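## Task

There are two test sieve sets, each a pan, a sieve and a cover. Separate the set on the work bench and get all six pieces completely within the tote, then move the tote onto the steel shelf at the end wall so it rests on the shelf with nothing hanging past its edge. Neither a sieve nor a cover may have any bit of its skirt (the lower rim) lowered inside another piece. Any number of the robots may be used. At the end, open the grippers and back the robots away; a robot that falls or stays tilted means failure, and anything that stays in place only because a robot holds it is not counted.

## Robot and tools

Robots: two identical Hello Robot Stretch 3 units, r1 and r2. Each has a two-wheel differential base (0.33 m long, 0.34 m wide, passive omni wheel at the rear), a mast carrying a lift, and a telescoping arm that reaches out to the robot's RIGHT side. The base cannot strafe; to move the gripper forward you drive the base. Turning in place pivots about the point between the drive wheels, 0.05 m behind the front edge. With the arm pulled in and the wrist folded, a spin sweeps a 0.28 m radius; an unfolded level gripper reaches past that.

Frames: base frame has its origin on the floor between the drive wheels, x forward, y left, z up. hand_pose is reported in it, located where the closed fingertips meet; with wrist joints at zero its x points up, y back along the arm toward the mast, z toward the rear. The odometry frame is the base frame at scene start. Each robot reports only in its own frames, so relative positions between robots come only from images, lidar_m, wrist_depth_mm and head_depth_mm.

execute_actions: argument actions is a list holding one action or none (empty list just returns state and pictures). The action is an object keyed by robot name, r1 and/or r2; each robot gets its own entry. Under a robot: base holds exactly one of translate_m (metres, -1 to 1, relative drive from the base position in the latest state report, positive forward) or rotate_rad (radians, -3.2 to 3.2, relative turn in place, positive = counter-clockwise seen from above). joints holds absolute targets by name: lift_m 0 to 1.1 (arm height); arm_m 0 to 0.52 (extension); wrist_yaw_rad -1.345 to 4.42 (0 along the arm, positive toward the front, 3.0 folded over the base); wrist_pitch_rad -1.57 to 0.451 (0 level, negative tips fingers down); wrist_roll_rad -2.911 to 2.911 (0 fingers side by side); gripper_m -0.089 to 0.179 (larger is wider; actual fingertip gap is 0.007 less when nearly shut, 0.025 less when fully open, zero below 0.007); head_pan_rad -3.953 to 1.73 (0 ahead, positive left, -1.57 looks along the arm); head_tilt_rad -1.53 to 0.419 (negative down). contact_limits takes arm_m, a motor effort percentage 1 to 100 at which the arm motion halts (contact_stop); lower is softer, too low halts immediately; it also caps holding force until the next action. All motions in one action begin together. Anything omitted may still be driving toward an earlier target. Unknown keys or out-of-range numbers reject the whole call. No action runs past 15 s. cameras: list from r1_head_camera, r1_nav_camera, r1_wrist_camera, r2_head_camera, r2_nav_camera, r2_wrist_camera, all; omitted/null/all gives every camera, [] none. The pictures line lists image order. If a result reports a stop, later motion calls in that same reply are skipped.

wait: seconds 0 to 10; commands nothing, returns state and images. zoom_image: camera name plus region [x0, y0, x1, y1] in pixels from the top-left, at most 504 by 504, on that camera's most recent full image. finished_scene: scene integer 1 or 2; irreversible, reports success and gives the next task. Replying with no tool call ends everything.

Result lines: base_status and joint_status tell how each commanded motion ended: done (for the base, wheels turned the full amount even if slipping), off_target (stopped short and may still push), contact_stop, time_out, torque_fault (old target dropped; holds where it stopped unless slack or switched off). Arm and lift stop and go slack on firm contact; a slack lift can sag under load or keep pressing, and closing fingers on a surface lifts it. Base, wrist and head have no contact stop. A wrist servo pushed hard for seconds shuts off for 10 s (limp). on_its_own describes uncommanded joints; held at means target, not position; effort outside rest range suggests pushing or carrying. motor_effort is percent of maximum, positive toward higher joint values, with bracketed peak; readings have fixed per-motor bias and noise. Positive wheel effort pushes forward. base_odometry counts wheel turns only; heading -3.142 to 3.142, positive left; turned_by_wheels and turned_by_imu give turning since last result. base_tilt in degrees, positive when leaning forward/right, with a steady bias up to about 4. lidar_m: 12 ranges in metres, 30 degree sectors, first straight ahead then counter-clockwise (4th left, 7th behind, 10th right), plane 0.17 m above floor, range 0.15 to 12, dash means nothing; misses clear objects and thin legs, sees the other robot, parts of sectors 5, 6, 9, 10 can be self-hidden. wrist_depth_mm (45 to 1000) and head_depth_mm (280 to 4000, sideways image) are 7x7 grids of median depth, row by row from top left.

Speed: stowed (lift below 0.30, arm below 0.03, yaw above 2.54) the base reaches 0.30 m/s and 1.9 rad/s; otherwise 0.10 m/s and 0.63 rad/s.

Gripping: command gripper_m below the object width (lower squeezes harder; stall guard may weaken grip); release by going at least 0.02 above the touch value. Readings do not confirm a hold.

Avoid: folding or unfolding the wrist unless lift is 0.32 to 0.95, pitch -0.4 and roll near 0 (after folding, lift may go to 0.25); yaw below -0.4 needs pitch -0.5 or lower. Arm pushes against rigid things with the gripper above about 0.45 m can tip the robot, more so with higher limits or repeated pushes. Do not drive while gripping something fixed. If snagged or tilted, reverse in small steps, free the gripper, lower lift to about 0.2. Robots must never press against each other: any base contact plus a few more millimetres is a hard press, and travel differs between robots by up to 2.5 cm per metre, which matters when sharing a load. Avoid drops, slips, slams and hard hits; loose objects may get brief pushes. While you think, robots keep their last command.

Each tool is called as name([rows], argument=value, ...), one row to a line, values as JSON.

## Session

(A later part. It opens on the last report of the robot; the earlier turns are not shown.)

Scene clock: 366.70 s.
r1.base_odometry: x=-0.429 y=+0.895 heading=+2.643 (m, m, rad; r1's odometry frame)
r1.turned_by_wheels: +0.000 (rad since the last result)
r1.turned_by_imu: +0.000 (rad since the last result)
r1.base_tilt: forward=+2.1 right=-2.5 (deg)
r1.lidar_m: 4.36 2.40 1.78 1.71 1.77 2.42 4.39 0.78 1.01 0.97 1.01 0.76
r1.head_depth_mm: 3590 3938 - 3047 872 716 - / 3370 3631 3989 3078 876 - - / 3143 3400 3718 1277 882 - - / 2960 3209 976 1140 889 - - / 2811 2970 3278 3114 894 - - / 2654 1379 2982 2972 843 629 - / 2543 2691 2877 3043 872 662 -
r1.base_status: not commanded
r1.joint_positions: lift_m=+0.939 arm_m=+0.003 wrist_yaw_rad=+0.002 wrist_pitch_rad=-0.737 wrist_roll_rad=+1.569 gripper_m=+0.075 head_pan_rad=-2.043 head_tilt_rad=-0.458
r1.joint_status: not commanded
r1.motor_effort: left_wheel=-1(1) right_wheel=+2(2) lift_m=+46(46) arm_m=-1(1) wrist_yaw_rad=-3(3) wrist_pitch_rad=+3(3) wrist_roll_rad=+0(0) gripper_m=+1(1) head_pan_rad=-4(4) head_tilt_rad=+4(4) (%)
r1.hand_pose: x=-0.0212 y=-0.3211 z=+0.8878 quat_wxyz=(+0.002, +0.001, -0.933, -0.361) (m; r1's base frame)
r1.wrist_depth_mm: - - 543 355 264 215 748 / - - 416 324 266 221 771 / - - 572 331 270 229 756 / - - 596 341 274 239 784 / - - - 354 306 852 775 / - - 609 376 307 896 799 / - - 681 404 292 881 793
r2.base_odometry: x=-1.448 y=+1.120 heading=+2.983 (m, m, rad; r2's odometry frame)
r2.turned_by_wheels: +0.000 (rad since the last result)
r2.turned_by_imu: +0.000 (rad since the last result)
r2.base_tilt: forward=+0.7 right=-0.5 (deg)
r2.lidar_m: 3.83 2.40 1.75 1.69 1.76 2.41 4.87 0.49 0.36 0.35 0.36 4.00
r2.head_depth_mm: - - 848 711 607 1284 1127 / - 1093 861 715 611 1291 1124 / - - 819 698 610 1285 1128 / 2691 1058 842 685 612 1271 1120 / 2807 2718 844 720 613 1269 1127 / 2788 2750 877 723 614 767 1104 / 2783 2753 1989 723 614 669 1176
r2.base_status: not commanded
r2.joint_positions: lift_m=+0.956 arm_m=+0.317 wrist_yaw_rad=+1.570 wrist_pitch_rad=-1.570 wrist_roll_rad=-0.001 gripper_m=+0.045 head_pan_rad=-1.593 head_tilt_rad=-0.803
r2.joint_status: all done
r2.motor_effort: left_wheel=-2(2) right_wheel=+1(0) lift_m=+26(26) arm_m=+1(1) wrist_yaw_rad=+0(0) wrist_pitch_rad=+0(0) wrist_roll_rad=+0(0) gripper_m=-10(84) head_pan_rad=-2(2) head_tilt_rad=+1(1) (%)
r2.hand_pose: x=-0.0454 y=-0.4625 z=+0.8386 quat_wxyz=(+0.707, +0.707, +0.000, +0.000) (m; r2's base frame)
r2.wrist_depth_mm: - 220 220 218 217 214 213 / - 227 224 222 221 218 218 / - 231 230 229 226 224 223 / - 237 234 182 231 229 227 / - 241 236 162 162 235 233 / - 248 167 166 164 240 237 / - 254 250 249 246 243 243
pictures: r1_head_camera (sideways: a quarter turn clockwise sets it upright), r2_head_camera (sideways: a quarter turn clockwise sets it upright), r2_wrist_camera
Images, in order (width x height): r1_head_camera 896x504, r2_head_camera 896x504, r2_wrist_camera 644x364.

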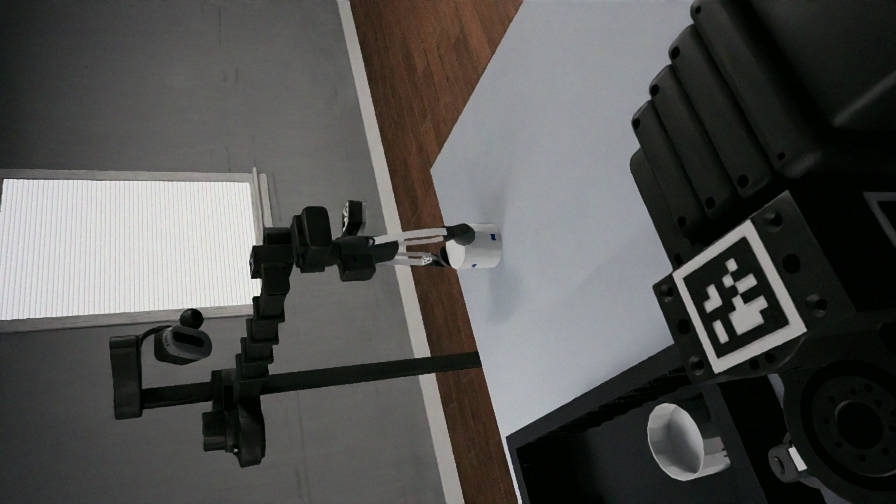

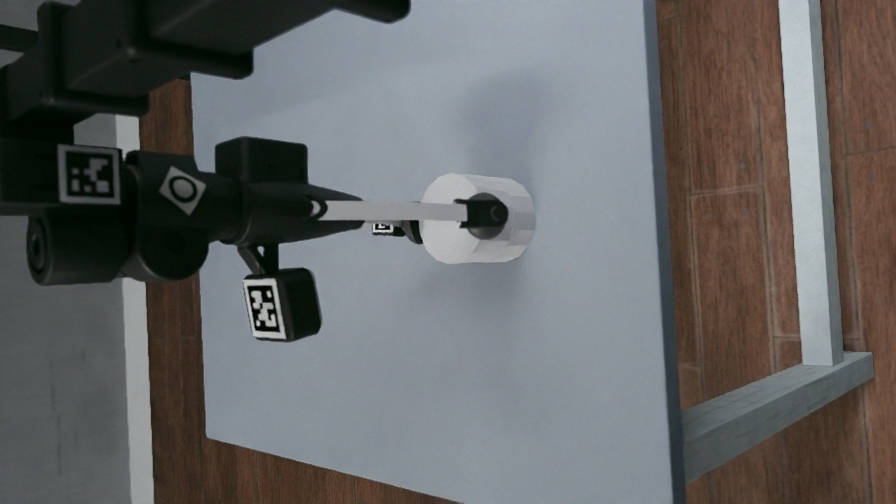

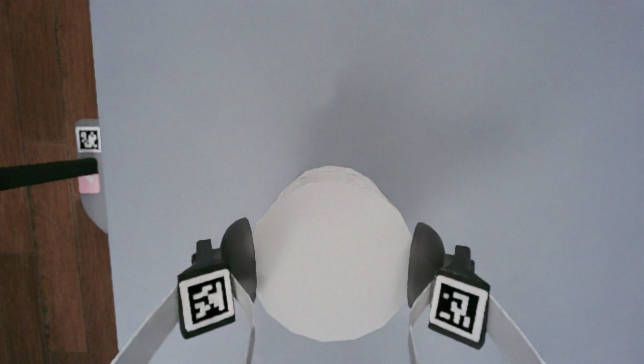

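execute_actions([
  {"r2": {"joints": {"lift_m": 0.974}}},
], cameras=["r1_head_camera", "r2_head_camera", "r2_wrist_camera"])

Scene clock: 370.93 s.
r1.base_odometry: x=-0.429 y=+0.895 heading=+2.643 (m, m, rad; r1's odometry frame)
r1.turned_by_wheels: +0.000 (rad since the last result)
r1.turned_by_imu: +0.000 (rad since the last result)
r1.base_tilt: forward=+2.1 right=-2.5 (deg)
r1.lidar_m: 4.37 2.41 1.78 1.71 1.77 2.42 4.38 0.77 1.01 0.98 1.01 0.76
r1.head_depth_mm: 3582 3910 - 3033 870 715 - / 3356 3637 - 3077 878 - - / 3155 3369 3687 1281 883 - - / 2980 3198 983 1138 890 - - / 2802 2939 3240 3153 895 - - / 2652 1358 2988 2993 844 630 - / 2537 2691 2887 3023 872 663 -
r1.base_status: not commanded
r1.joint_positions: lift_m=+0.939 arm_m=+0.003 wrist_yaw_rad=+0.002 wrist_pitch_rad=-0.737 wrist_roll_rad=+1.569 gripper_m=+0.075 head_pan_rad=-2.043 head_tilt_rad=-0.458
r1.joint_status: not commanded
r1.motor_effort: left_wheel=-1(1) right_wheel=+2(2) lift_m=+46(46) arm_m=-1(1) wrist_yaw_rad=-2(3) wrist_pitch_rad=+2(3) wrist_roll_rad=+0(0) gripper_m=+1(1) head_pan_rad=-3(4) head_tilt_rad=+4(4) (%)
r1.hand_pose: x=-0.0212 y=-0.3211 z=+0.8878 quat_wxyz=(+0.002, +0.001, -0.933, -0.361) (m; r1's base frame)
r1.wrist_depth_mm: - - 526 351 263 215 739 / - - 417 325 267 218 758 / - - 574 335 272 226 766 / - - 611 342 277 241 778 / - - - 352 305 870 788 / - - 591 375 308 913 795 / - - 686 408 289 884 808
r2.base_odometry: x=-1.448 y=+1.120 heading=+2.983 (m, m, rad; r2's odometry frame)
r2.turned_by_wheels: +0.000 (rad since the last result)
r2.turned_by_imu: -0.001 (rad since the last result)
r2.base_tilt: forward=+0.8 right=-0.6 (deg)
r2.lidar_m: 3.84 2.41 1.75 1.69 1.75 2.39 4.87 0.49 0.36 0.34 0.36 4.00
r2.head_depth_mm: - - 860 715 609 1282 1128 / 2939 2666 866 711 610 1289 1131 / - - 842 699 611 1287 1130 / - - 855 683 612 1264 1114 / 2796 2851 846 720 614 1276 1132 / 2790 2772 874 723 614 768 1102 / 2769 2741 1987 723 614 667 1181
r2.base_status: not commanded
r2.joint_positions: lift_m=+0.974 arm_m=+0.317 wrist_yaw_rad=+1.570 wrist_pitch_rad=-1.570 wrist_roll_rad=-0.001 gripper_m=+0.045 head_pan_rad=-1.593 head_tilt_rad=-0.803
r2.joint_status: all done
r2.motor_effort: left_wheel=-2(2) right_wheel=+1(0) lift_m=+32(31) arm_m=+2(1) wrist_yaw_rad=-1(1) wrist_pitch_rad=+0(0) wrist_roll_rad=+0(0) gripper_m=-4(10) head_pan_rad=-3(2) head_tilt_rad=+1(1) (%)
r2.hand_pose: x=-0.0454 y=-0.4625 z=+0.8563 quat_wxyz=(+0.707, +0.707, +0.000, +0.000) (m; r2's base frame)
r2.wrist_depth_mm: - 239 238 235 235 232 229 / - 243 243 241 238 235 235 / - 251 250 244 243 239 239 / - 256 252 179 248 247 244 / - 262 256 179 250 251 248 / - 271 - 185 184 255 255 / - - 271 266 267 262 263
pictures: r1_head_camera (sideways: a quarter turn clockwise sets it upright), r2_head_camera (sideways: a quarter turn clockwise sets it upright), r2_wrist_camera
Images, in order (width x height): r1_head_camera 896x504, r2_head_camera 896x504, r2_wrist_camera 644x364.

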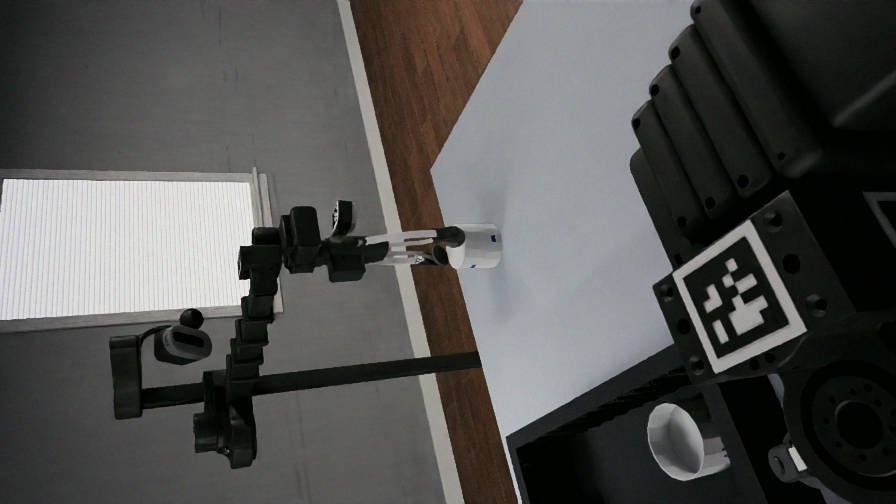

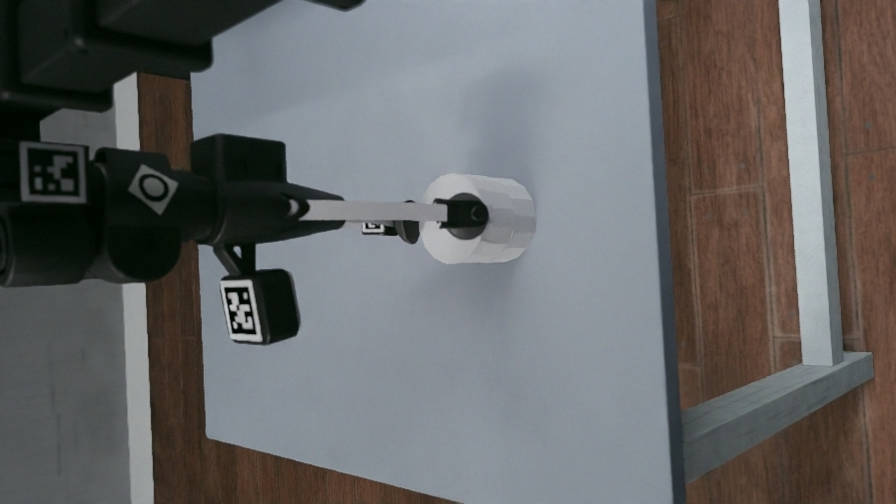

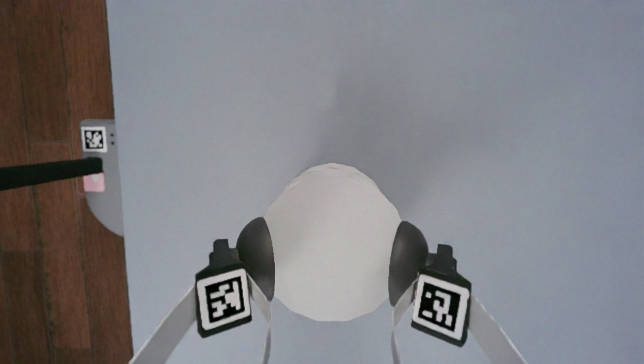

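execute_actions([
  {"r2": {"joints": {"gripper_m": 0.10}}},
], cameras=[])

execute_actions([
  {"r2": {"joints": {"lift_m": 0.951}}},
], cameras=["r2_wrist_camera"])

execute_actions([
  {"r2": {"joints": {"gripper_m": 0.02}}},
], cameras=["r2_wrist_camera"])

Scene clock: 396.90 s.
r1.base_odometry: x=-0.429 y=+0.895 heading=+2.643 (m, m, rad; r1's odometry frame)
r1.turned_by_wheels: +0.000 (rad since the last result)
r1.turned_by_imu: +0.000 (rad since the last result)
r1.base_tilt: forward=+2.1 right=-2.4 (deg)
r1.lidar_m: 4.37 2.41 1.77 1.71 1.78 2.42 4.37 0.77 1.01 0.97 1.01 0.75
r1.head_depth_mm: 3574 3938 - 3059 870 716 - / 3337 3603 3980 3051 878 - - / 3167 3359 3695 1281 881 - - / 2984 3232 983 1117 887 - - / 2790 2975 3256 3132 893 - - / 2650 1356 3022 2997 841 632 - / 2558 2691 2892 3011 873 662 -
r1.base_status: not commanded
r1.joint_positions: lift_m=+0.939 arm_m=+0.003 wrist_yaw_rad=+0.002 wrist_pitch_rad=-0.737 wrist_roll_rad=+1.569 gripper_m=+0.075 head_pan_rad=-2.043 head_tilt_rad=-0.458
r1.joint_status: not commanded
r1.motor_effort: left_wheel=-1(1) right_wheel=+2(2) lift_m=+46(46) arm_m=-1(1) wrist_yaw_rad=-2(2) wrist_pitch_rad=+3(3) wrist_roll_rad=+0(0) gripper_m=+1(1) head_pan_rad=-3(4) head_tilt_rad=+5(3) (%)
r1.hand_pose: x=-0.0212 y=-0.3211 z=+0.8878 quat_wxyz=(+0.002, +0.001, -0.933, -0.361) (m; r1's base frame)
r1.wrist_depth_mm: - - 534 349 266 213 752 / - - 416 325 267 220 757 / - - 575 333 273 229 746 / - - 586 343 277 241 762 / - - - 352 308 852 781 / - - 597 379 309 911 786 / - - 674 406 291 898 812
r2.base_odometry: x=-1.448 y=+1.120 heading=+2.983 (m, m, rad; r2's odometry frame)
r2.turned_by_wheels: +0.000 (rad since the last result)
r2.turned_by_imu: -0.001 (rad since the last result)
r2.base_tilt: forward=+0.8 right=-0.6 (deg)
r2.lidar_m: 3.82 2.40 1.76 1.69 1.75 2.40 4.88 0.49 0.36 0.35 0.36 3.98
r2.head_depth_mm: - - 862 713 607 1283 1127 / 2950 2680 864 716 608 1290 1126 / - - 840 710 610 1289 1127 / - - 855 686 611 1260 1113 / 2812 2860 846 719 613 1280 1128 / 2775 2761 874 721 615 767 1113 / 2747 2773 1967 724 616 669 1172
r2.base_status: not commanded
r2.joint_positions: lift_m=+0.974 arm_m=+0.317 wrist_yaw_rad=+1.570 wrist_pitch_rad=-1.570 wrist_roll_rad=-0.001 gripper_m=+0.100 head_pan_rad=-1.593 head_tilt_rad=-0.803
r2.joint_status: all done
r2.motor_effort: left_wheel=-2(2) right_wheel=+1(1) lift_m=+32(32) arm_m=+1(1) wrist_yaw_rad=+1(1) wrist_pitch_rad=+0(0) wrist_roll_rad=+0(0) gripper_m=+1(81) head_pan_rad=-2(3) head_tilt_rad=+0(1) (%)
r2.hand_pose: x=-0.0454 y=-0.4625 z=+0.8563 quat_wxyz=(+0.707, +0.707, +0.000, +0.000) (m; r2's base frame)
r2.wrist_depth_mm: - 241 236 235 234 232 231 / - 245 242 241 239 235 234 / - 251 248 244 243 242 239 / - 254 254 178 247 245 244 / - 260 257 181 252 250 250 / - - 265 185 258 258 256 / - 276 269 269 267 265 261
pictures: none
No camera images: the call's "cameras" was empty. Leave "cameras" out to get every camera's image.

Scene clock: 397.87 s.
r1.base_odometry: x=-0.429 y=+0.895 heading=+2.643 (m, m, rad; r1's odometry frame)
r1.turned_by_wheels: +0.000 (rad since the last result)
r1.turned_by_imu: +0.000 (rad since the last result)
r1.base_tilt: forward=+2.1 right=-2.5 (deg)
r1.lidar_m: 4.37 2.41 1.77 1.71 1.77 2.42 4.38 0.78 1.01 0.97 1.01 0.76
r1.head_depth_mm: 3575 3894 - 3050 871 716 - / 3375 3692 3908 3074 878 - - / 3172 3426 3703 1277 884 - - / 2967 3186 986 1110 890 - - / 2787 2965 3243 3169 893 - - / 2662 1376 3002 2976 843 631 - / 2546 2703 2900 3000 871 661 -
r1.base_status: not commanded
r1.joint_positions: lift_m=+0.939 arm_m=+0.003 wrist_yaw_rad=+0.002 wrist_pitch_rad=-0.737 wrist_roll_rad=+1.569 gripper_m=+0.075 head_pan_rad=-2.043 head_tilt_rad=-0.458
r1.joint_status: not commanded
r1.motor_effort: left_wheel=-1(1) right_wheel=+2(2) lift_m=+46(46) arm_m=-1(0) wrist_yaw_rad=-3(3) wrist_pitch_rad=+3(3) wrist_roll_rad=+0(0) gripper_m=+1(1) head_pan_rad=-3(3) head_tilt_rad=+5(6) (%)
r1.hand_pose: x=-0.0212 y=-0.3211 z=+0.8878 quat_wxyz=(+0.002, +0.001, -0.933, -0.361) (m; r1's base frame)
r1.wrist_depth_mm: - - 533 355 263 214 739 / - - 414 328 267 220 736 / - - 566 334 273 228 777 / - - 590 341 275 240 772 / - - - 352 307 863 790 / - - 589 375 312 910 777 / - - 688 409 289 858 790
r2.base_odometry: x=-1.448 y=+1.120 heading=+2.983 (m, m, rad; r2's odometry frame)
r2.turned_by_wheels: +0.000 (rad since the last result)
r2.turned_by_imu: +0.000 (rad since the last result)
r2.base_tilt: forward=+0.8 right=-0.5 (deg)
r2.lidar_m: 3.84 2.41 1.76 1.69 1.75 2.40 4.89 0.49 0.36 0.35 0.36 3.99
r2.head_depth_mm: 2730 - 838 715 609 1289 1125 / - 1053 864 713 609 1288 1134 / - - 820 699 609 1287 1131 / 2690 1024 831 685 612 1266 1114 / 2789 2765 836 718 612 1270 1134 / 2817 2726 876 721 614 770 1109 / 2790 2777 2002 722 616 668 1169
r2.base_status: not commanded
r2.joint_positions: lift_m=+0.951 arm_m=+0.317 wrist_yaw_rad=+1.570 wrist_pitch_rad=-1.570 wrist_roll_rad=-0.001 gripper_m=+0.100 head_pan_rad=-1.593 head_tilt_rad=-0.803
r2.joint_status: all done
r2.motor_effort: left_wheel=-2(2) right_wheel=+1(1) lift_m=+26(29) arm_m=+2(1) wrist_yaw_rad=+0(0) wrist_pitch_rad=+0(0) wrist_roll_rad=+0(0) gripper_m=+1(1) head_pan_rad=-2(2) head_tilt_rad=+0(1) (%)
r2.hand_pose: x=-0.0454 y=-0.4625 z=+0.8336 quat_wxyz=(+0.707, +0.707, +0.000, +0.000) (m; r2's base frame)
r2.wrist_depth_mm: 989 216 215 212 212 211 208 / - 221 220 219 216 214 212 / - 224 224 223 221 218 218 / - 230 229 179 225 224 223 / - 234 232 157 156 227 226 / - 243 162 160 159 233 232 / - 249 246 163 242 241 236
pictures: r2_wrist_camera
Images, in order (width x height): r2_wrist_camera 644x364.

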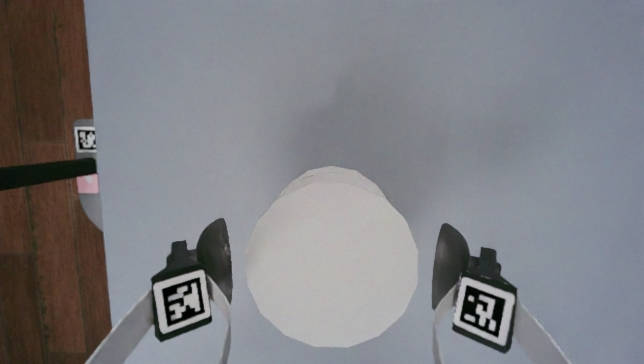

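Scene clock: 399.17 s.
r1.base_odometry: x=-0.429 y=+0.895 heading=+2.643 (m, m, rad; r1's odometry frame)
r1.turned_by_wheels: +0.000 (rad since the last result)
r1.turned_by_imu: +0.000 (rad since the last result)
r1.base_tilt: forward=+2.2 right=-2.5 (deg)
r1.lidar_m: 4.35 2.41 1.78 1.71 1.77 2.42 4.39 0.78 1.01 0.97 1.01 0.75
r1.head_depth_mm: 3588 3860 - 3056 872 716 - / 3352 3633 3945 3071 875 - - / 3142 3373 3687 1277 882 - - / 2964 3196 985 1111 889 - - / 2793 2991 3259 3172 894 - - / 2628 1379 2979 2991 841 628 - / 2551 2684 2907 3027 874 662 -
r1.base_status: not commanded
r1.joint_positions: lift_m=+0.939 arm_m=+0.003 wrist_yaw_rad=+0.002 wrist_pitch_rad=-0.737 wrist_roll_rad=+1.569 gripper_m=+0.075 head_pan_rad=-2.043 head_tilt_rad=-0.458
r1.joint_status: not commanded
r1.motor_effort: left_wheel=-1(1) right_wheel=+2(2) lift_m=+47(46) arm_m=-1(0) wrist_yaw_rad=-2(3) wrist_pitch_rad=+3(3) wrist_roll_rad=+0(0) gripper_m=+1(1) head_pan_rad=-3(3) head_tilt_rad=+5(5) (%)
r1.hand_pose: x=-0.0212 y=-0.3211 z=+0.8878 quat_wxyz=(+0.002, +0.001, -0.933, -0.361) (m; r1's base frame)
r1.wrist_depth_mm: - - 526 351 261 213 735 / - - 416 326 267 220 771 / - - 570 333 275 229 765 / - - 589 343 276 240 782 / - - - 355 305 859 783 / - - 595 378 310 883 783 / - - 687 408 289 905 786
r2.base_odometry: x=-1.448 y=+1.120 heading=+2.983 (m, m, rad; r2's odometry frame)
r2.turned_by_wheels: +0.000 (rad since the last result)
r2.turned_by_imu: +0.000 (rad since the last result)
r2.base_tilt: forward=+0.8 right=-0.6 (deg)
r2.lidar_m: 3.83 2.41 1.76 1.69 1.75 2.41 4.87 0.49 0.36 0.35 0.36 4.00
r2.head_depth_mm: 2741 - 836 709 608 1289 1124 / - 1058 865 714 610 1295 1126 / - - 817 696 610 1295 1132 / 2662 1023 832 687 612 1267 1112 / 2765 2729 834 721 612 1270 1133 / 2803 2701 876 722 615 771 1109 / 2776 2735 1994 723 615 669 1178
r2.base_status: not commanded
r2.joint_positions: lift_m=+0.951 arm_m=+0.317 wrist_yaw_rad=+1.570 wrist_pitch_rad=-1.570 wrist_roll_rad=-0.001 gripper_m=+0.021 head_pan_rad=-1.593 head_tilt_rad=-0.803
r2.joint_status: all done
r2.motor_effort: left_wheel=-2(2) right_wheel=+1(1) lift_m=+25(25) arm_m=+1(1) wrist_yaw_rad=+0(0) wrist_pitch_rad=+0(0) wrist_roll_rad=+0(0) gripper_m=-18(95) head_pan_rad=-1(3) head_tilt_rad=+1(1) (%)
r2.hand_pose: x=-0.0454 y=-0.4625 z=+0.8336 quat_wxyz=(+0.707, +0.707, +0.000, +0.000) (m; r2's base frame)
r2.wrist_depth_mm: 992 216 217 211 212 210 208 / 990 220 218 218 217 215 213 / - 225 223 223 221 219 217 / - 230 229 181 226 223 222 / - 237 234 156 156 229 227 / - 243 160 160 160 232 231 / - 250 246 164 241 240 237
pictures: r2_wrist_camera
Images, in order (width x height): r2_wrist_camera 644x364.

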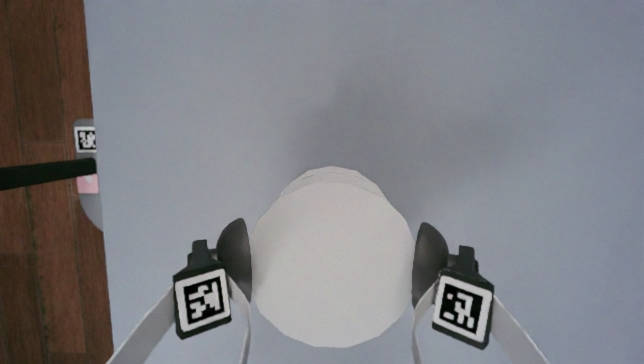

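execute_actions(actions=[])

Scene clock: 419.57 s.
r1.base_odometry: x=-0.429 y=+0.895 heading=+2.643 (m, m, rad; r1's odometry frame)
r1.turned_by_wheels: +0.000 (rad since the last result)
r1.turned_by_imu: +0.000 (rad since the last result)
r1.base_tilt: forward=+2.2 right=-2.4 (deg)
r1.lidar_m: 4.36 2.41 1.78 1.71 1.77 2.42 4.39 0.78 1.01 0.97 1.01 0.76
r1.head_depth_mm: 3590 3864 - 3010 873 716 - / 3354 3625 3977 3042 878 - - / 3151 3410 3675 1276 883 - - / 2946 3209 988 1116 887 - - / 2773 3000 3246 3122 895 - - / 2679 1377 3007 2993 843 630 - / 2553 2711 2919 3004 872 662 -
r1.base_status: not commanded
r1.joint_positions: lift_m=+0.939 arm_m=+0.003 wrist_yaw_rad=+0.002 wrist_pitch_rad=-0.737 wrist_roll_rad=+1.569 gripper_m=+0.075 head_pan_rad=-2.043 head_tilt_rad=-0.458
r1.joint_status: not commanded
r1.motor_effort: left_wheel=-1(1) right_wheel=+2(2) lift_m=+46(46) arm_m=-1(0) wrist_yaw_rad=-3(3) wrist_pitch_rad=+2(3) wrist_roll_rad=+0(0) gripper_m=+1(1) head_pan_rad=-3(3) head_tilt_rad=+5(5) (%)
r1.hand_pose: x=-0.0212 y=-0.3211 z=+0.8878 quat_wxyz=(+0.002, +0.001, -0.933, -0.361) (m; r1's base frame)
r1.wrist_depth_mm: - - 536 354 263 215 746 / - - 418 323 268 221 755 / - - 573 333 270 228 783 / - - 589 341 275 240 767 / - - - 351 305 870 766 / - - 590 374 312 894 797 / - - 686 403 290 872 807
r2.base_odometry: x=-1.448 y=+1.120 heading=+2.983 (m, m, rad; r2's odometry frame)
r2.turned_by_wheels: +0.000 (rad since the last result)
r2.turned_by_imu: -0.001 (rad since the last result)
r2.base_tilt: forward=+0.8 right=-0.5 (deg)
r2.lidar_m: 3.82 2.39 1.76 1.69 1.76 2.41 4.87 0.49 0.36 0.35 0.36 3.99
r2.head_depth_mm: 2745 - 837 714 608 1290 1122 / - 1059 865 715 609 1298 1125 / - - 818 699 610 1294 1125 / 2709 1026 831 685 611 1268 1112 / 2784 2742 836 718 612 1271 1136 / 2820 2736 874 722 615 769 1104 / 2770 2768 1994 722 617 668 1169
r2.base_status: not commanded
r2.joint_positions: lift_m=+0.951 arm_m=+0.317 wrist_yaw_rad=+1.570 wrist_pitch_rad=-1.570 wrist_roll_rad=-0.001 gripper_m=+0.021 head_pan_rad=-1.593 head_tilt_rad=-0.803
r2.joint_status: all done
r2.motor_effort: left_wheel=-2(2) right_wheel=+1(1) lift_m=+25(25) arm_m=+1(1) wrist_yaw_rad=+0(0) wrist_pitch_rad=+0(0) wrist_roll_rad=+0(0) gripper_m=-18(95) head_pan_rad=-1(3) head_tilt_rad=+0(1) (%)
r2.hand_pose: x=-0.0454 y=-0.4625 z=+0.8336 quat_wxyz=(+0.707, +0.707, +0.000, +0.000) (m; r2's base frame)
r2.wrist_depth_mm: 1000 216 215 214 213 210 209 / - 221 217 219 216 214 213 / - 226 224 223 220 218 217 / - 232 228 180 225 223 221 / - 236 232 157 157 228 227 / - 242 161 159 158 234 232 / - 248 246 164 240 239 237
pictures: r1_head_camera (sideways: a quarter turn clockwise sets it upright), r1_nav_camera (sideways: a quarter turn counterclockwise sets it upright), r1_wrist_camera, r2_head_camera (sideways: a quarter turn clockwise sets it upright), r2_nav_camera (sideways: a quarter turn counterclockwise sets it upright), r2_wrist_camera
Images, in order (width x height): r1_head_camera 896x504, r1_nav_camera 672x504, r1_wrist_camera 644x364, r2_head_camera 896x504, r2_nav_camera 672x504, r2_wrist_camera 644x364.

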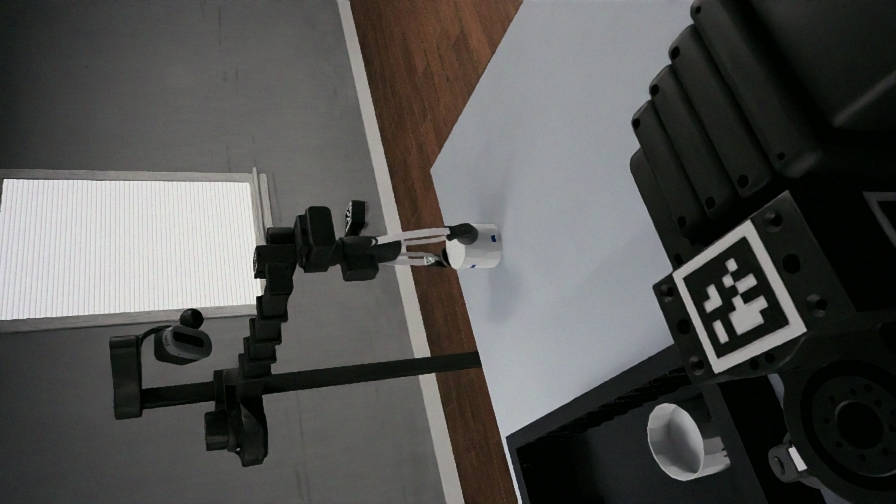

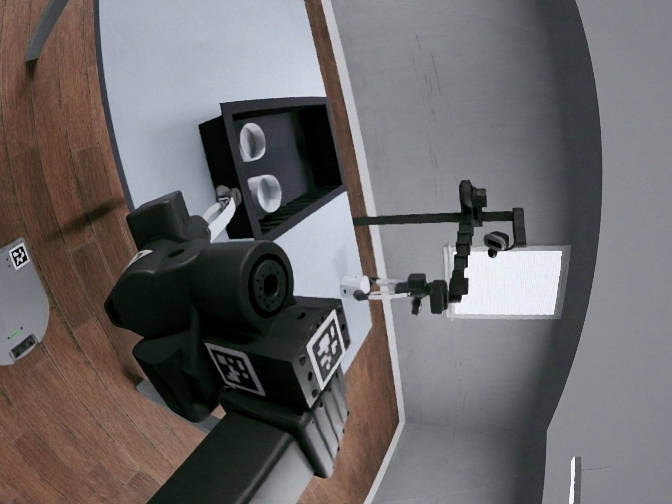

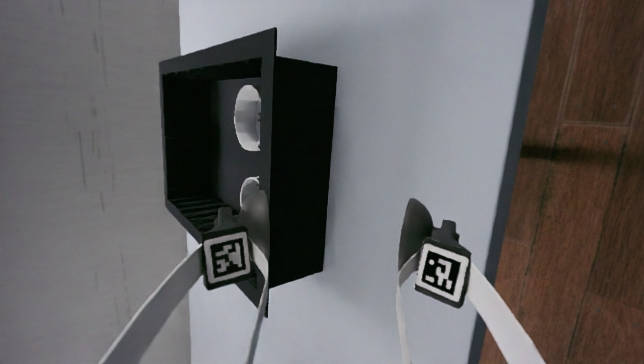

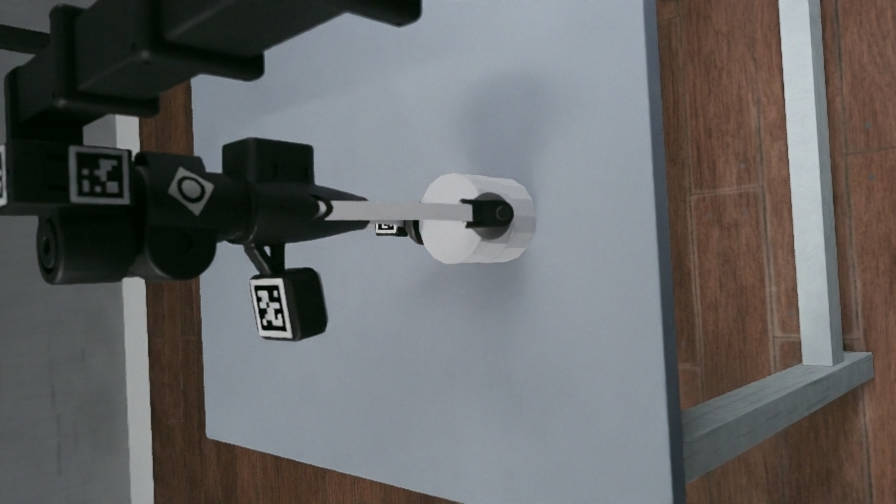

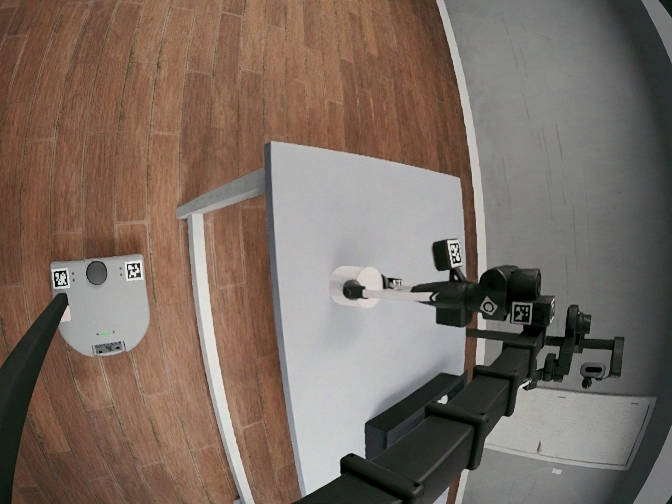

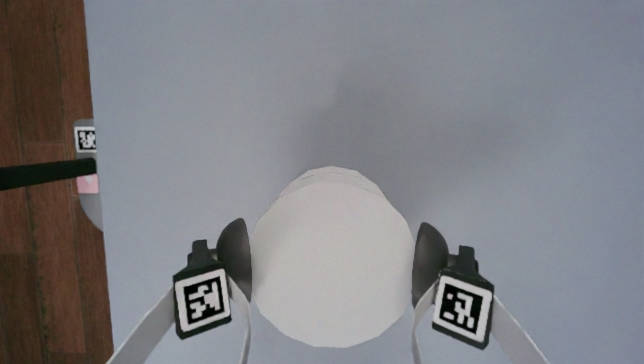

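execute_actions([
  {"r2": {"joints": {"lift_m": 0.958}}},
], cameras=["r1_head_camera", "r2_head_camera", "r2_wrist_camera"])

Scene clock: 421.63 s.
r1.base_odometry: x=-0.429 y=+0.895 heading=+2.643 (m, m, rad; r1's odometry frame)
r1.turned_by_wheels: +0.000 (rad since the last result)
r1.turned_by_imu: +0.000 (rad since the last result)
r1.base_tilt: forward=+2.2 right=-2.5 (deg)
r1.lidar_m: 4.36 2.40 1.78 1.71 1.78 2.42 4.37 0.78 1.01 0.97 1.01 0.76
r1.head_depth_mm: 3586 3901 - 3014 873 715 - / 3350 3628 3974 3076 876 - - / 3132 3394 3716 1281 883 - - / 2960 3176 976 1116 887 - - / 2823 2957 3241 3169 895 - - / 2655 1377 3001 2970 841 630 - / 2537 2693 2883 3017 875 663 -
r1.base_status: not commanded
r1.joint_positions: lift_m=+0.939 arm_m=+0.003 wrist_yaw_rad=+0.002 wrist_pitch_rad=-0.737 wrist_roll_rad=+1.569 gripper_m=+0.075 head_pan_rad=-2.043 head_tilt_rad=-0.458
r1.joint_status: not commanded
r1.motor_effort: left_wheel=-1(1) right_wheel=+2(2) lift_m=+46(46) arm_m=-1(1) wrist_yaw_rad=-3(2) wrist_pitch_rad=+3(3) wrist_roll_rad=+1(0) gripper_m=+1(1) head_pan_rad=-3(4) head_tilt_rad=+4(4) (%)
r1.hand_pose: x=-0.0212 y=-0.3211 z=+0.8878 quat_wxyz=(+0.002, +0.001, -0.933, -0.361) (m; r1's base frame)
r1.wrist_depth_mm: - - 539 352 263 214 746 / - - 411 327 268 221 751 / - - 577 335 272 228 767 / - - 603 343 274 241 775 / - - - 352 304 861 776 / - - 599 379 308 917 820 / - - 699 405 292 881 793
r2.base_odometry: x=-1.448 y=+1.120 heading=+2.983 (m, m, rad; r2's odometry frame)
r2.turned_by_wheels: +0.000 (rad since the last result)
r2.turned_by_imu: +0.000 (rad since the last result)
r2.base_tilt: forward=+0.7 right=-0.6 (deg)
r2.lidar_m: 3.85 2.41 1.76 1.69 1.76 2.40 4.88 0.49 0.36 0.35 0.36 4.01
r2.head_depth_mm: - - 851 714 608 1284 1124 / - 1088 865 714 609 1288 1131 / - - 817 701 612 1295 1125 / - - 845 683 613 1269 1111 / 2798 2737 845 721 613 1272 1129 / 2795 2702 872 721 614 767 1110 / 2775 2765 1990 722 616 670 1174
r2.base_status: not commanded
r2.joint_positions: lift_m=+0.958 arm_m=+0.317 wrist_yaw_rad=+1.570 wrist_pitch_rad=-1.570 wrist_roll_rad=-0.001 gripper_m=+0.021 head_pan_rad=-1.593 head_tilt_rad=-0.803
r2.joint_status: all done
r2.motor_effort: left_wheel=-2(2) right_wheel=+1(0) lift_m=+33(36) arm_m=+1(1) wrist_yaw_rad=+1(0) wrist_pitch_rad=+0(0) wrist_roll_rad=+0(0) gripper_m=-17(19) head_pan_rad=-2(2) head_tilt_rad=+1(1) (%)
r2.hand_pose: x=-0.0453 y=-0.4625 z=+0.8403 quat_wxyz=(+0.707, +0.707, +0.000, +0.000) (m; r2's base frame)
r2.wrist_depth_mm: - 222 221 220 217 218 215 / - 227 228 226 223 220 220 / - 231 231 228 226 226 224 / - 238 236 180 232 230 228 / - 245 239 157 158 236 233 / - 251 162 161 159 241 239 / - 255 254 164 248 245 245
pictures: r1_head_camera (sideways: a quarter turn clockwise sets it upright), r2_head_camera (sideways: a quarter turn clockwise sets it upright), r2_wrist_camera
Images, in order (width x height): r1_head_camera 896x504, r2_head_camera 896x504, r2_wrist_camera 644x364.

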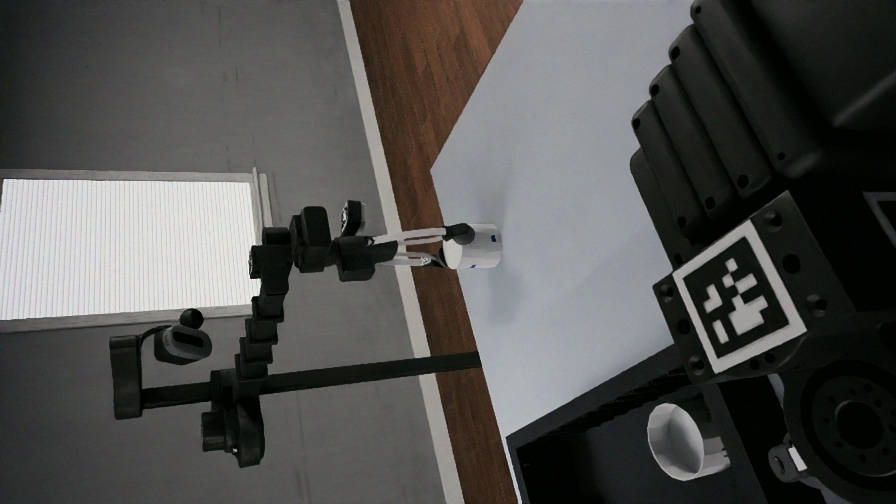

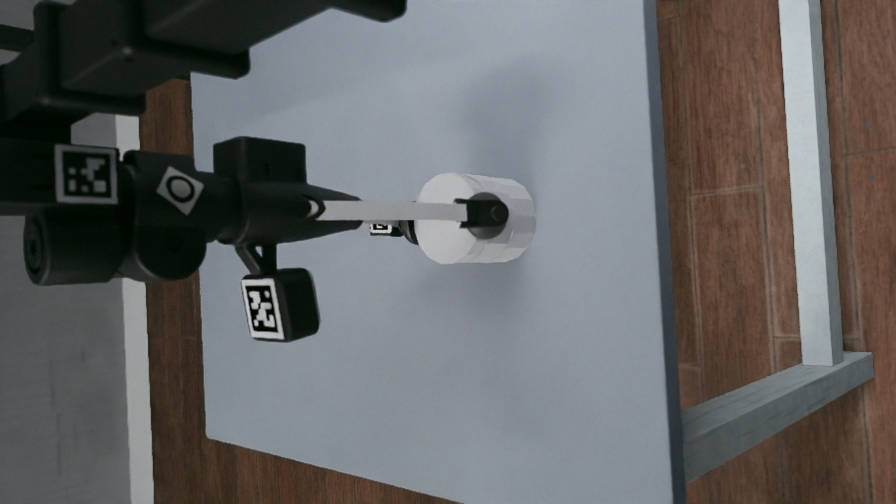

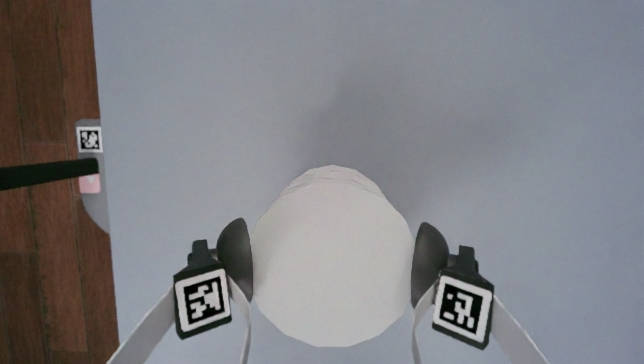

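zoom_image(camera="r1_head_camera", region=[410, 200, 530, 290])

zoom_image(camera="r2_head_camera", region=[390, 150, 570, 285])

Region (410, 200, 530, 290) of r1_head_camera's 896x504 image, scaled by 4.200, with more detail than that image has; it fills the top 378 rows of this view, and the rest is white.

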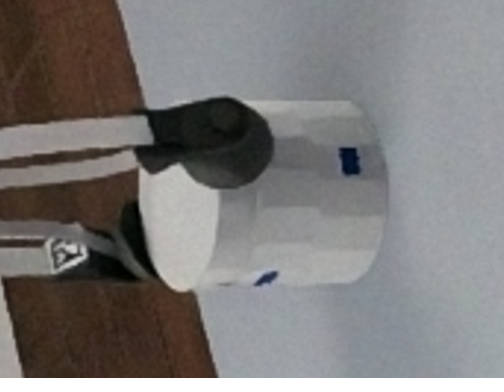

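Region (390, 150, 570, 285) of r2_head_camera's 896x504 image, scaled by 2.800, with more detail than that image has; it fills the top 378 rows of this view, and the rest is white.

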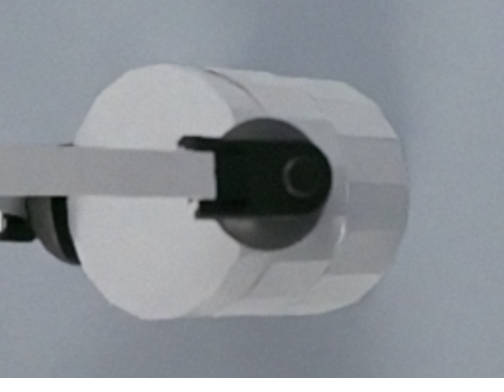

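execute_actions([
  {"r2": {"joints": {"lift_m": 0.964}}},
], cameras=["r1_head_camera", "r2_head_camera", "r2_wrist_camera"])

zoom_image(camera="r1_head_camera", region=[410, 200, 530, 290])

zoom_image(camera="r2_head_camera", region=[390, 150, 570, 285])

Scene clock: 433.70 s.
r1.base_odometry: x=-0.429 y=+0.895 heading=+2.643 (m, m, rad; r1's odometry frame)
r1.turned_by_wheels: +0.000 (rad since the last result)
r1.turned_by_imu: +0.000 (rad since the last result)
r1.base_tilt: forward=+2.2 right=-2.5 (deg)
r1.lidar_m: 4.36 2.41 1.77 1.71 1.77 2.42 4.38 0.78 1.01 0.97 1.01 0.76
r1.head_depth_mm: 3612 - - 3055 870 716 - / 3355 3602 - 3069 877 - - / 3168 3424 3720 1271 882 - - / 2945 3177 973 1139 888 - - / 2800 2974 3236 3158 892 - - / 2647 1367 3016 2987 843 630 - / 2558 2681 2899 3026 874 662 -
r1.base_status: not commanded
r1.joint_positions: lift_m=+0.939 arm_m=+0.003 wrist_yaw_rad=+0.002 wrist_pitch_rad=-0.737 wrist_roll_rad=+1.569 gripper_m=+0.075 head_pan_rad=-2.043 head_tilt_rad=-0.458
r1.joint_status: not commanded
r1.motor_effort: left_wheel=-1(1) right_wheel=+3(2) lift_m=+46(47) arm_m=-1(1) wrist_yaw_rad=-2(3) wrist_pitch_rad=+3(2) wrist_roll_rad=+1(1) gripper_m=+0(1) head_pan_rad=-3(3) head_tilt_rad=+4(4) (%)
r1.hand_pose: x=-0.0212 y=-0.3211 z=+0.8878 quat_wxyz=(+0.002, +0.001, -0.933, -0.361) (m; r1's base frame)
r1.wrist_depth_mm: - - 530 347 263 214 743 / - - 413 326 267 219 740 / - - 564 331 272 229 764 / - - 606 343 276 239 771 / - - - 350 304 868 796 / - - 607 378 308 949 779 / - - 691 403 289 909 805
r2.base_odometry: x=-1.448 y=+1.120 heading=+2.983 (m, m, rad; r2's odometry frame)
r2.turned_by_wheels: +0.000 (rad since the last result)
r2.turned_by_imu: -0.001 (rad since the last result)
r2.base_tilt: forward=+0.8 right=-0.6 (deg)
r2.lidar_m: 3.83 2.41 1.76 1.69 1.76 2.40 4.89 0.49 0.36 0.35 0.36 3.99
r2.head_depth_mm: - - 863 714 607 1285 1121 / - 2721 862 715 609 1287 1126 / - - 842 699 612 1289 1129 / - - 845 677 612 1274 1117 / 2825 2739 849 719 614 1276 1127 / 2773 2745 877 722 615 769 1106 / 2785 2755 1976 724 615 671 1169
r2.base_status: not commanded
r2.joint_positions: lift_m=+0.964 arm_m=+0.317 wrist_yaw_rad=+1.570 wrist_pitch_rad=-1.570 wrist_roll_rad=-0.001 gripper_m=+0.021 head_pan_rad=-1.593 head_tilt_rad=-0.803
r2.joint_status: all done
r2.motor_effort: left_wheel=-2(2) right_wheel=+1(1) lift_m=+33(33) arm_m=+2(1) wrist_yaw_rad=+1(0) wrist_pitch_rad=+0(0) wrist_roll_rad=+0(0) gripper_m=-18(18) head_pan_rad=-1(2) head_tilt_rad=+0(1) (%)
r2.hand_pose: x=-0.0453 y=-0.4625 z=+0.8463 quat_wxyz=(+0.707, +0.707, +0.000, +0.000) (m; r2's base frame)
r2.wrist_depth_mm: - 229 228 225 224 221 221 / - 235 233 232 228 227 225 / - 238 237 237 233 231 228 / - 243 241 180 239 236 234 / - 250 244 157 157 241 239 / - 259 162 160 160 247 246 / - 263 262 165 257 252 248
pictures: r1_head_camera (sideways: a quarter turn clockwise sets it upright), r2_head_camera (sideways: a quarter turn clockwise sets it upright), r2_wrist_camera
Images, in order (width x height): r1_head_camera 896x504, r2_head_camera 896x504, r2_wrist_camera 644x364.

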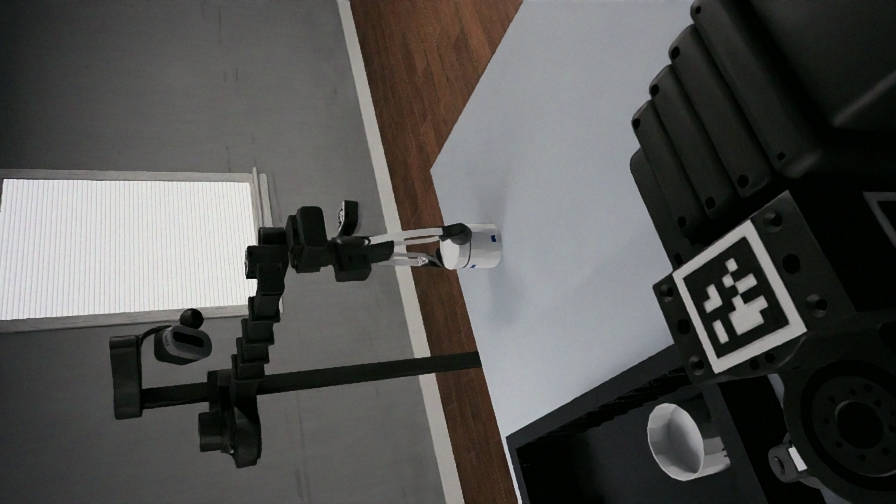

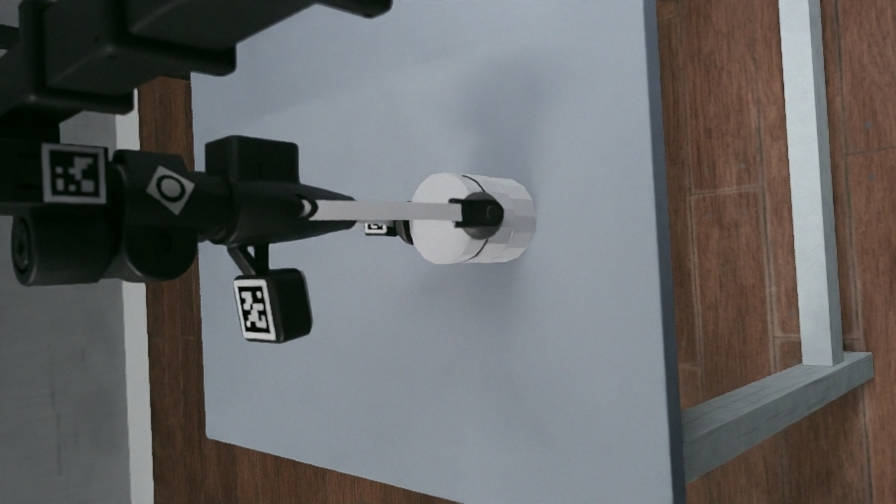

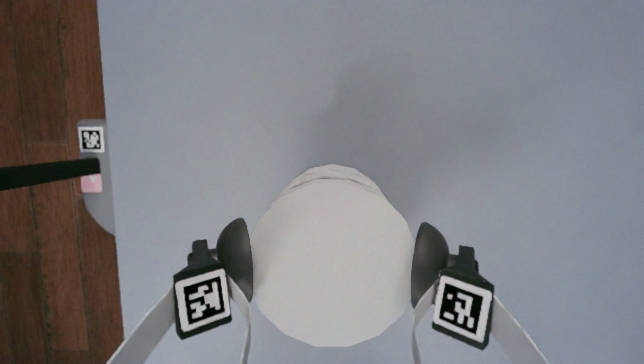

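Region (410, 200, 530, 290) of r1_head_camera's 896x504 image, scaled by 4.200, with more detail than that image has; it fills the top 378 rows of this view, and the rest is white.

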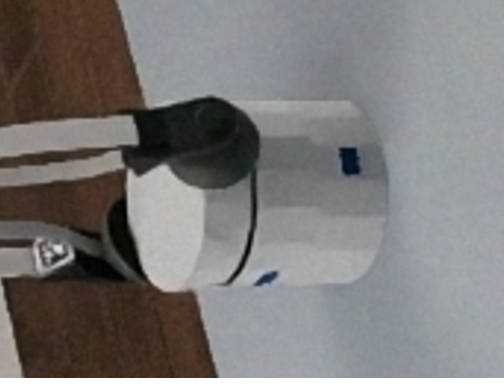

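Region (390, 150, 570, 285) of r2_head_camera's 896x504 image, scaled by 2.800, with more detail than that image has; it fills the top 378 rows of this view, and the rest is white.

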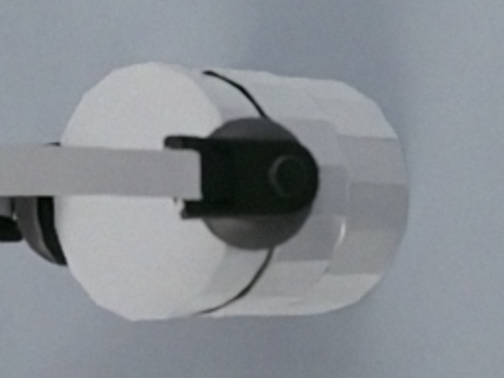

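execute_actions([
  {"r2": {"base": {"translate_m": -0.448}, "joints": {"lift_m": 1.02, "arm_m": 0.475, "head_tilt_rad": -0.65}}, "r1": {"base": {"translate_m": 0.026}, "joints": {"head_pan_rad": -1.8, "head_tilt_rad": -0.55}}},
], cameras=["r1_head_camera", "r2_head_camera", "r2_wrist_camera"])

Scene clock: 471.93 s.
r1.base_odometry: x=-0.451 y=+0.907 heading=+2.643 (m, m, rad; r1's odometry frame)
r1.turned_by_wheels: +0.000 (rad since the last result)
r1.turned_by_imu: +0.001 (rad since the last result)
r1.base_tilt: forward=+2.2 right=-2.5 (deg)
r1.lidar_m: 4.34 2.41 1.78 1.71 1.77 2.42 4.42 0.80 1.01 0.97 1.01 0.73
r1.head_depth_mm: 2895 3188 3482 1062 814 - - / 2816 3131 3384 1053 818 - - / 2731 3024 3315 1079 823 - - / 2665 2920 3195 1086 727 636 - / 2593 2771 740 946 768 610 - / 2462 636 1406 946 797 595 533 / 2405 1209 2938 2697 750 597 521
r1.base_status: done
r1.joint_positions: lift_m=+0.939 arm_m=+0.003 wrist_yaw_rad=+0.002 wrist_pitch_rad=-0.737 wrist_roll_rad=+1.569 gripper_m=+0.075 head_pan_rad=-1.807 head_tilt_rad=-0.543
r1.joint_status: all done
r1.motor_effort: left_wheel=+0(2) right_wheel=+2(6) lift_m=+46(46) arm_m=-1(1) wrist_yaw_rad=-2(3) wrist_pitch_rad=+3(2) wrist_roll_rad=+0(0) gripper_m=+1(1) head_pan_rad=+3(22) head_tilt_rad=-5(17) (%)
r1.hand_pose: x=-0.0212 y=-0.3211 z=+0.8878 quat_wxyz=(+0.002, +0.001, -0.933, -0.361) (m; r1's base frame)
r1.wrist_depth_mm: - - 374 323 265 214 751 / - - 488 320 270 219 752 / - 619 576 332 272 229 787 / - - 550 343 276 240 778 / - - - 353 307 852 768 / - - 618 401 309 895 789 / - - 698 403 290 889 784
r2.base_odometry: x=-1.006 y=+1.049 heading=+2.983 (m, m, rad; r2's odometry frame)
r2.turned_by_wheels: +0.000 (rad since the last result)
r2.turned_by_imu: -0.002 (rad since the last result)
r2.base_tilt: forward=+0.8 right=-0.6 (deg)
r2.lidar_m: 4.28 2.41 1.75 1.69 1.76 2.40 4.43 0.49 0.36 0.35 0.36 0.49
r2.head_depth_mm: - 3189 1104 848 671 581 1206 / - 3057 1107 795 660 582 1207 / 2761 3021 978 823 658 583 1206 / - - 967 801 659 585 1191 / 2700 2944 1082 806 664 583 1196 / 2677 2978 2784 862 698 586 1189 / 2691 2965 2769 864 700 588 1194
r2.base_status: done
r2.joint_positions: lift_m=+1.020 arm_m=+0.475 wrist_yaw_rad=+1.570 wrist_pitch_rad=-1.570 wrist_roll_rad=-0.001 gripper_m=+0.021 head_pan_rad=-1.593 head_tilt_rad=-0.655
r2.joint_status: all done
r2.motor_effort: left_wheel=-2(7) right_wheel=+1(3) lift_m=+33(31) arm_m=+2(3) wrist_yaw_rad=+0(1) wrist_pitch_rad=+0(0) wrist_roll_rad=+0(0) gripper_m=-18(18) head_pan_rad=-2(3) head_tilt_rad=+1(11) (%)
r2.hand_pose: x=-0.0452 y=-0.6199 z=+0.9023 quat_wxyz=(+0.707, +0.707, +0.000, +0.000) (m; r2's base frame)
r2.wrist_depth_mm: 288 283 280 279 278 274 274 / 292 203 199 198 196 194 192 / 298 213 290 291 287 282 270 / 304 216 296 291 292 269 261 / 311 232 277 157 157 300 288 / 318 222 162 160 159 283 298 / 326 256 317 164 315 290 290
pictures: r1_head_camera (sideways: a quarter turn clockwise sets it upright), r2_head_camera (sideways: a quarter turn clockwise sets it upright), r2_wrist_camera
Images, in order (width x height): r1_head_camera 896x504, r2_head_camera 896x504, r2_wrist_camera 644x364.

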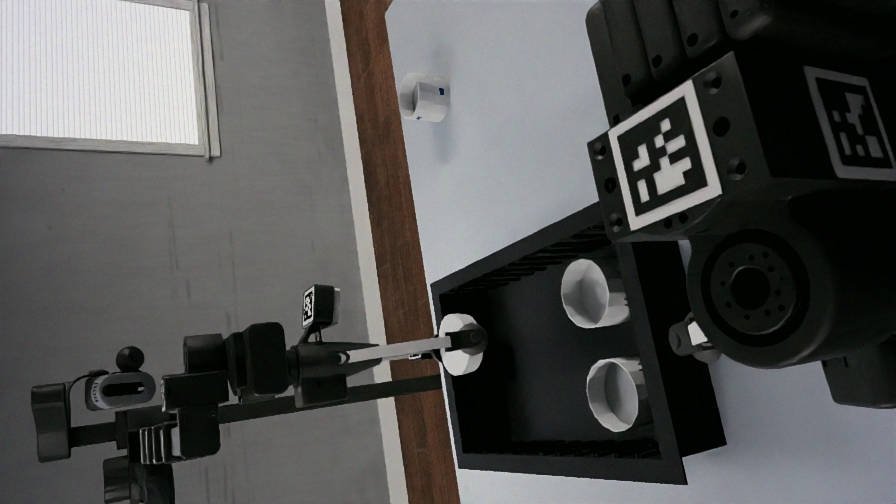

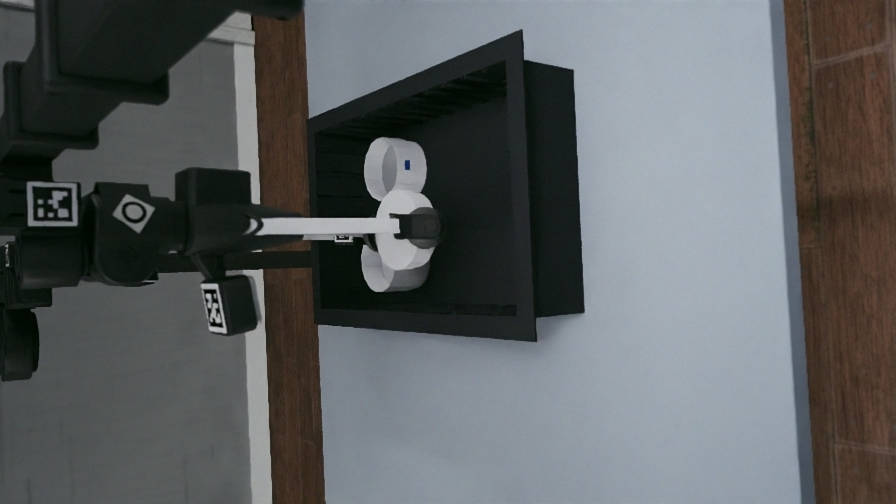

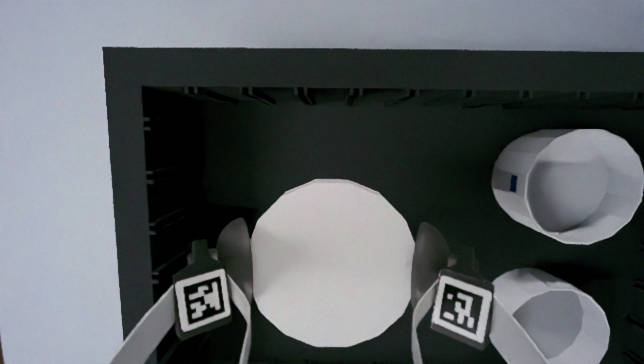

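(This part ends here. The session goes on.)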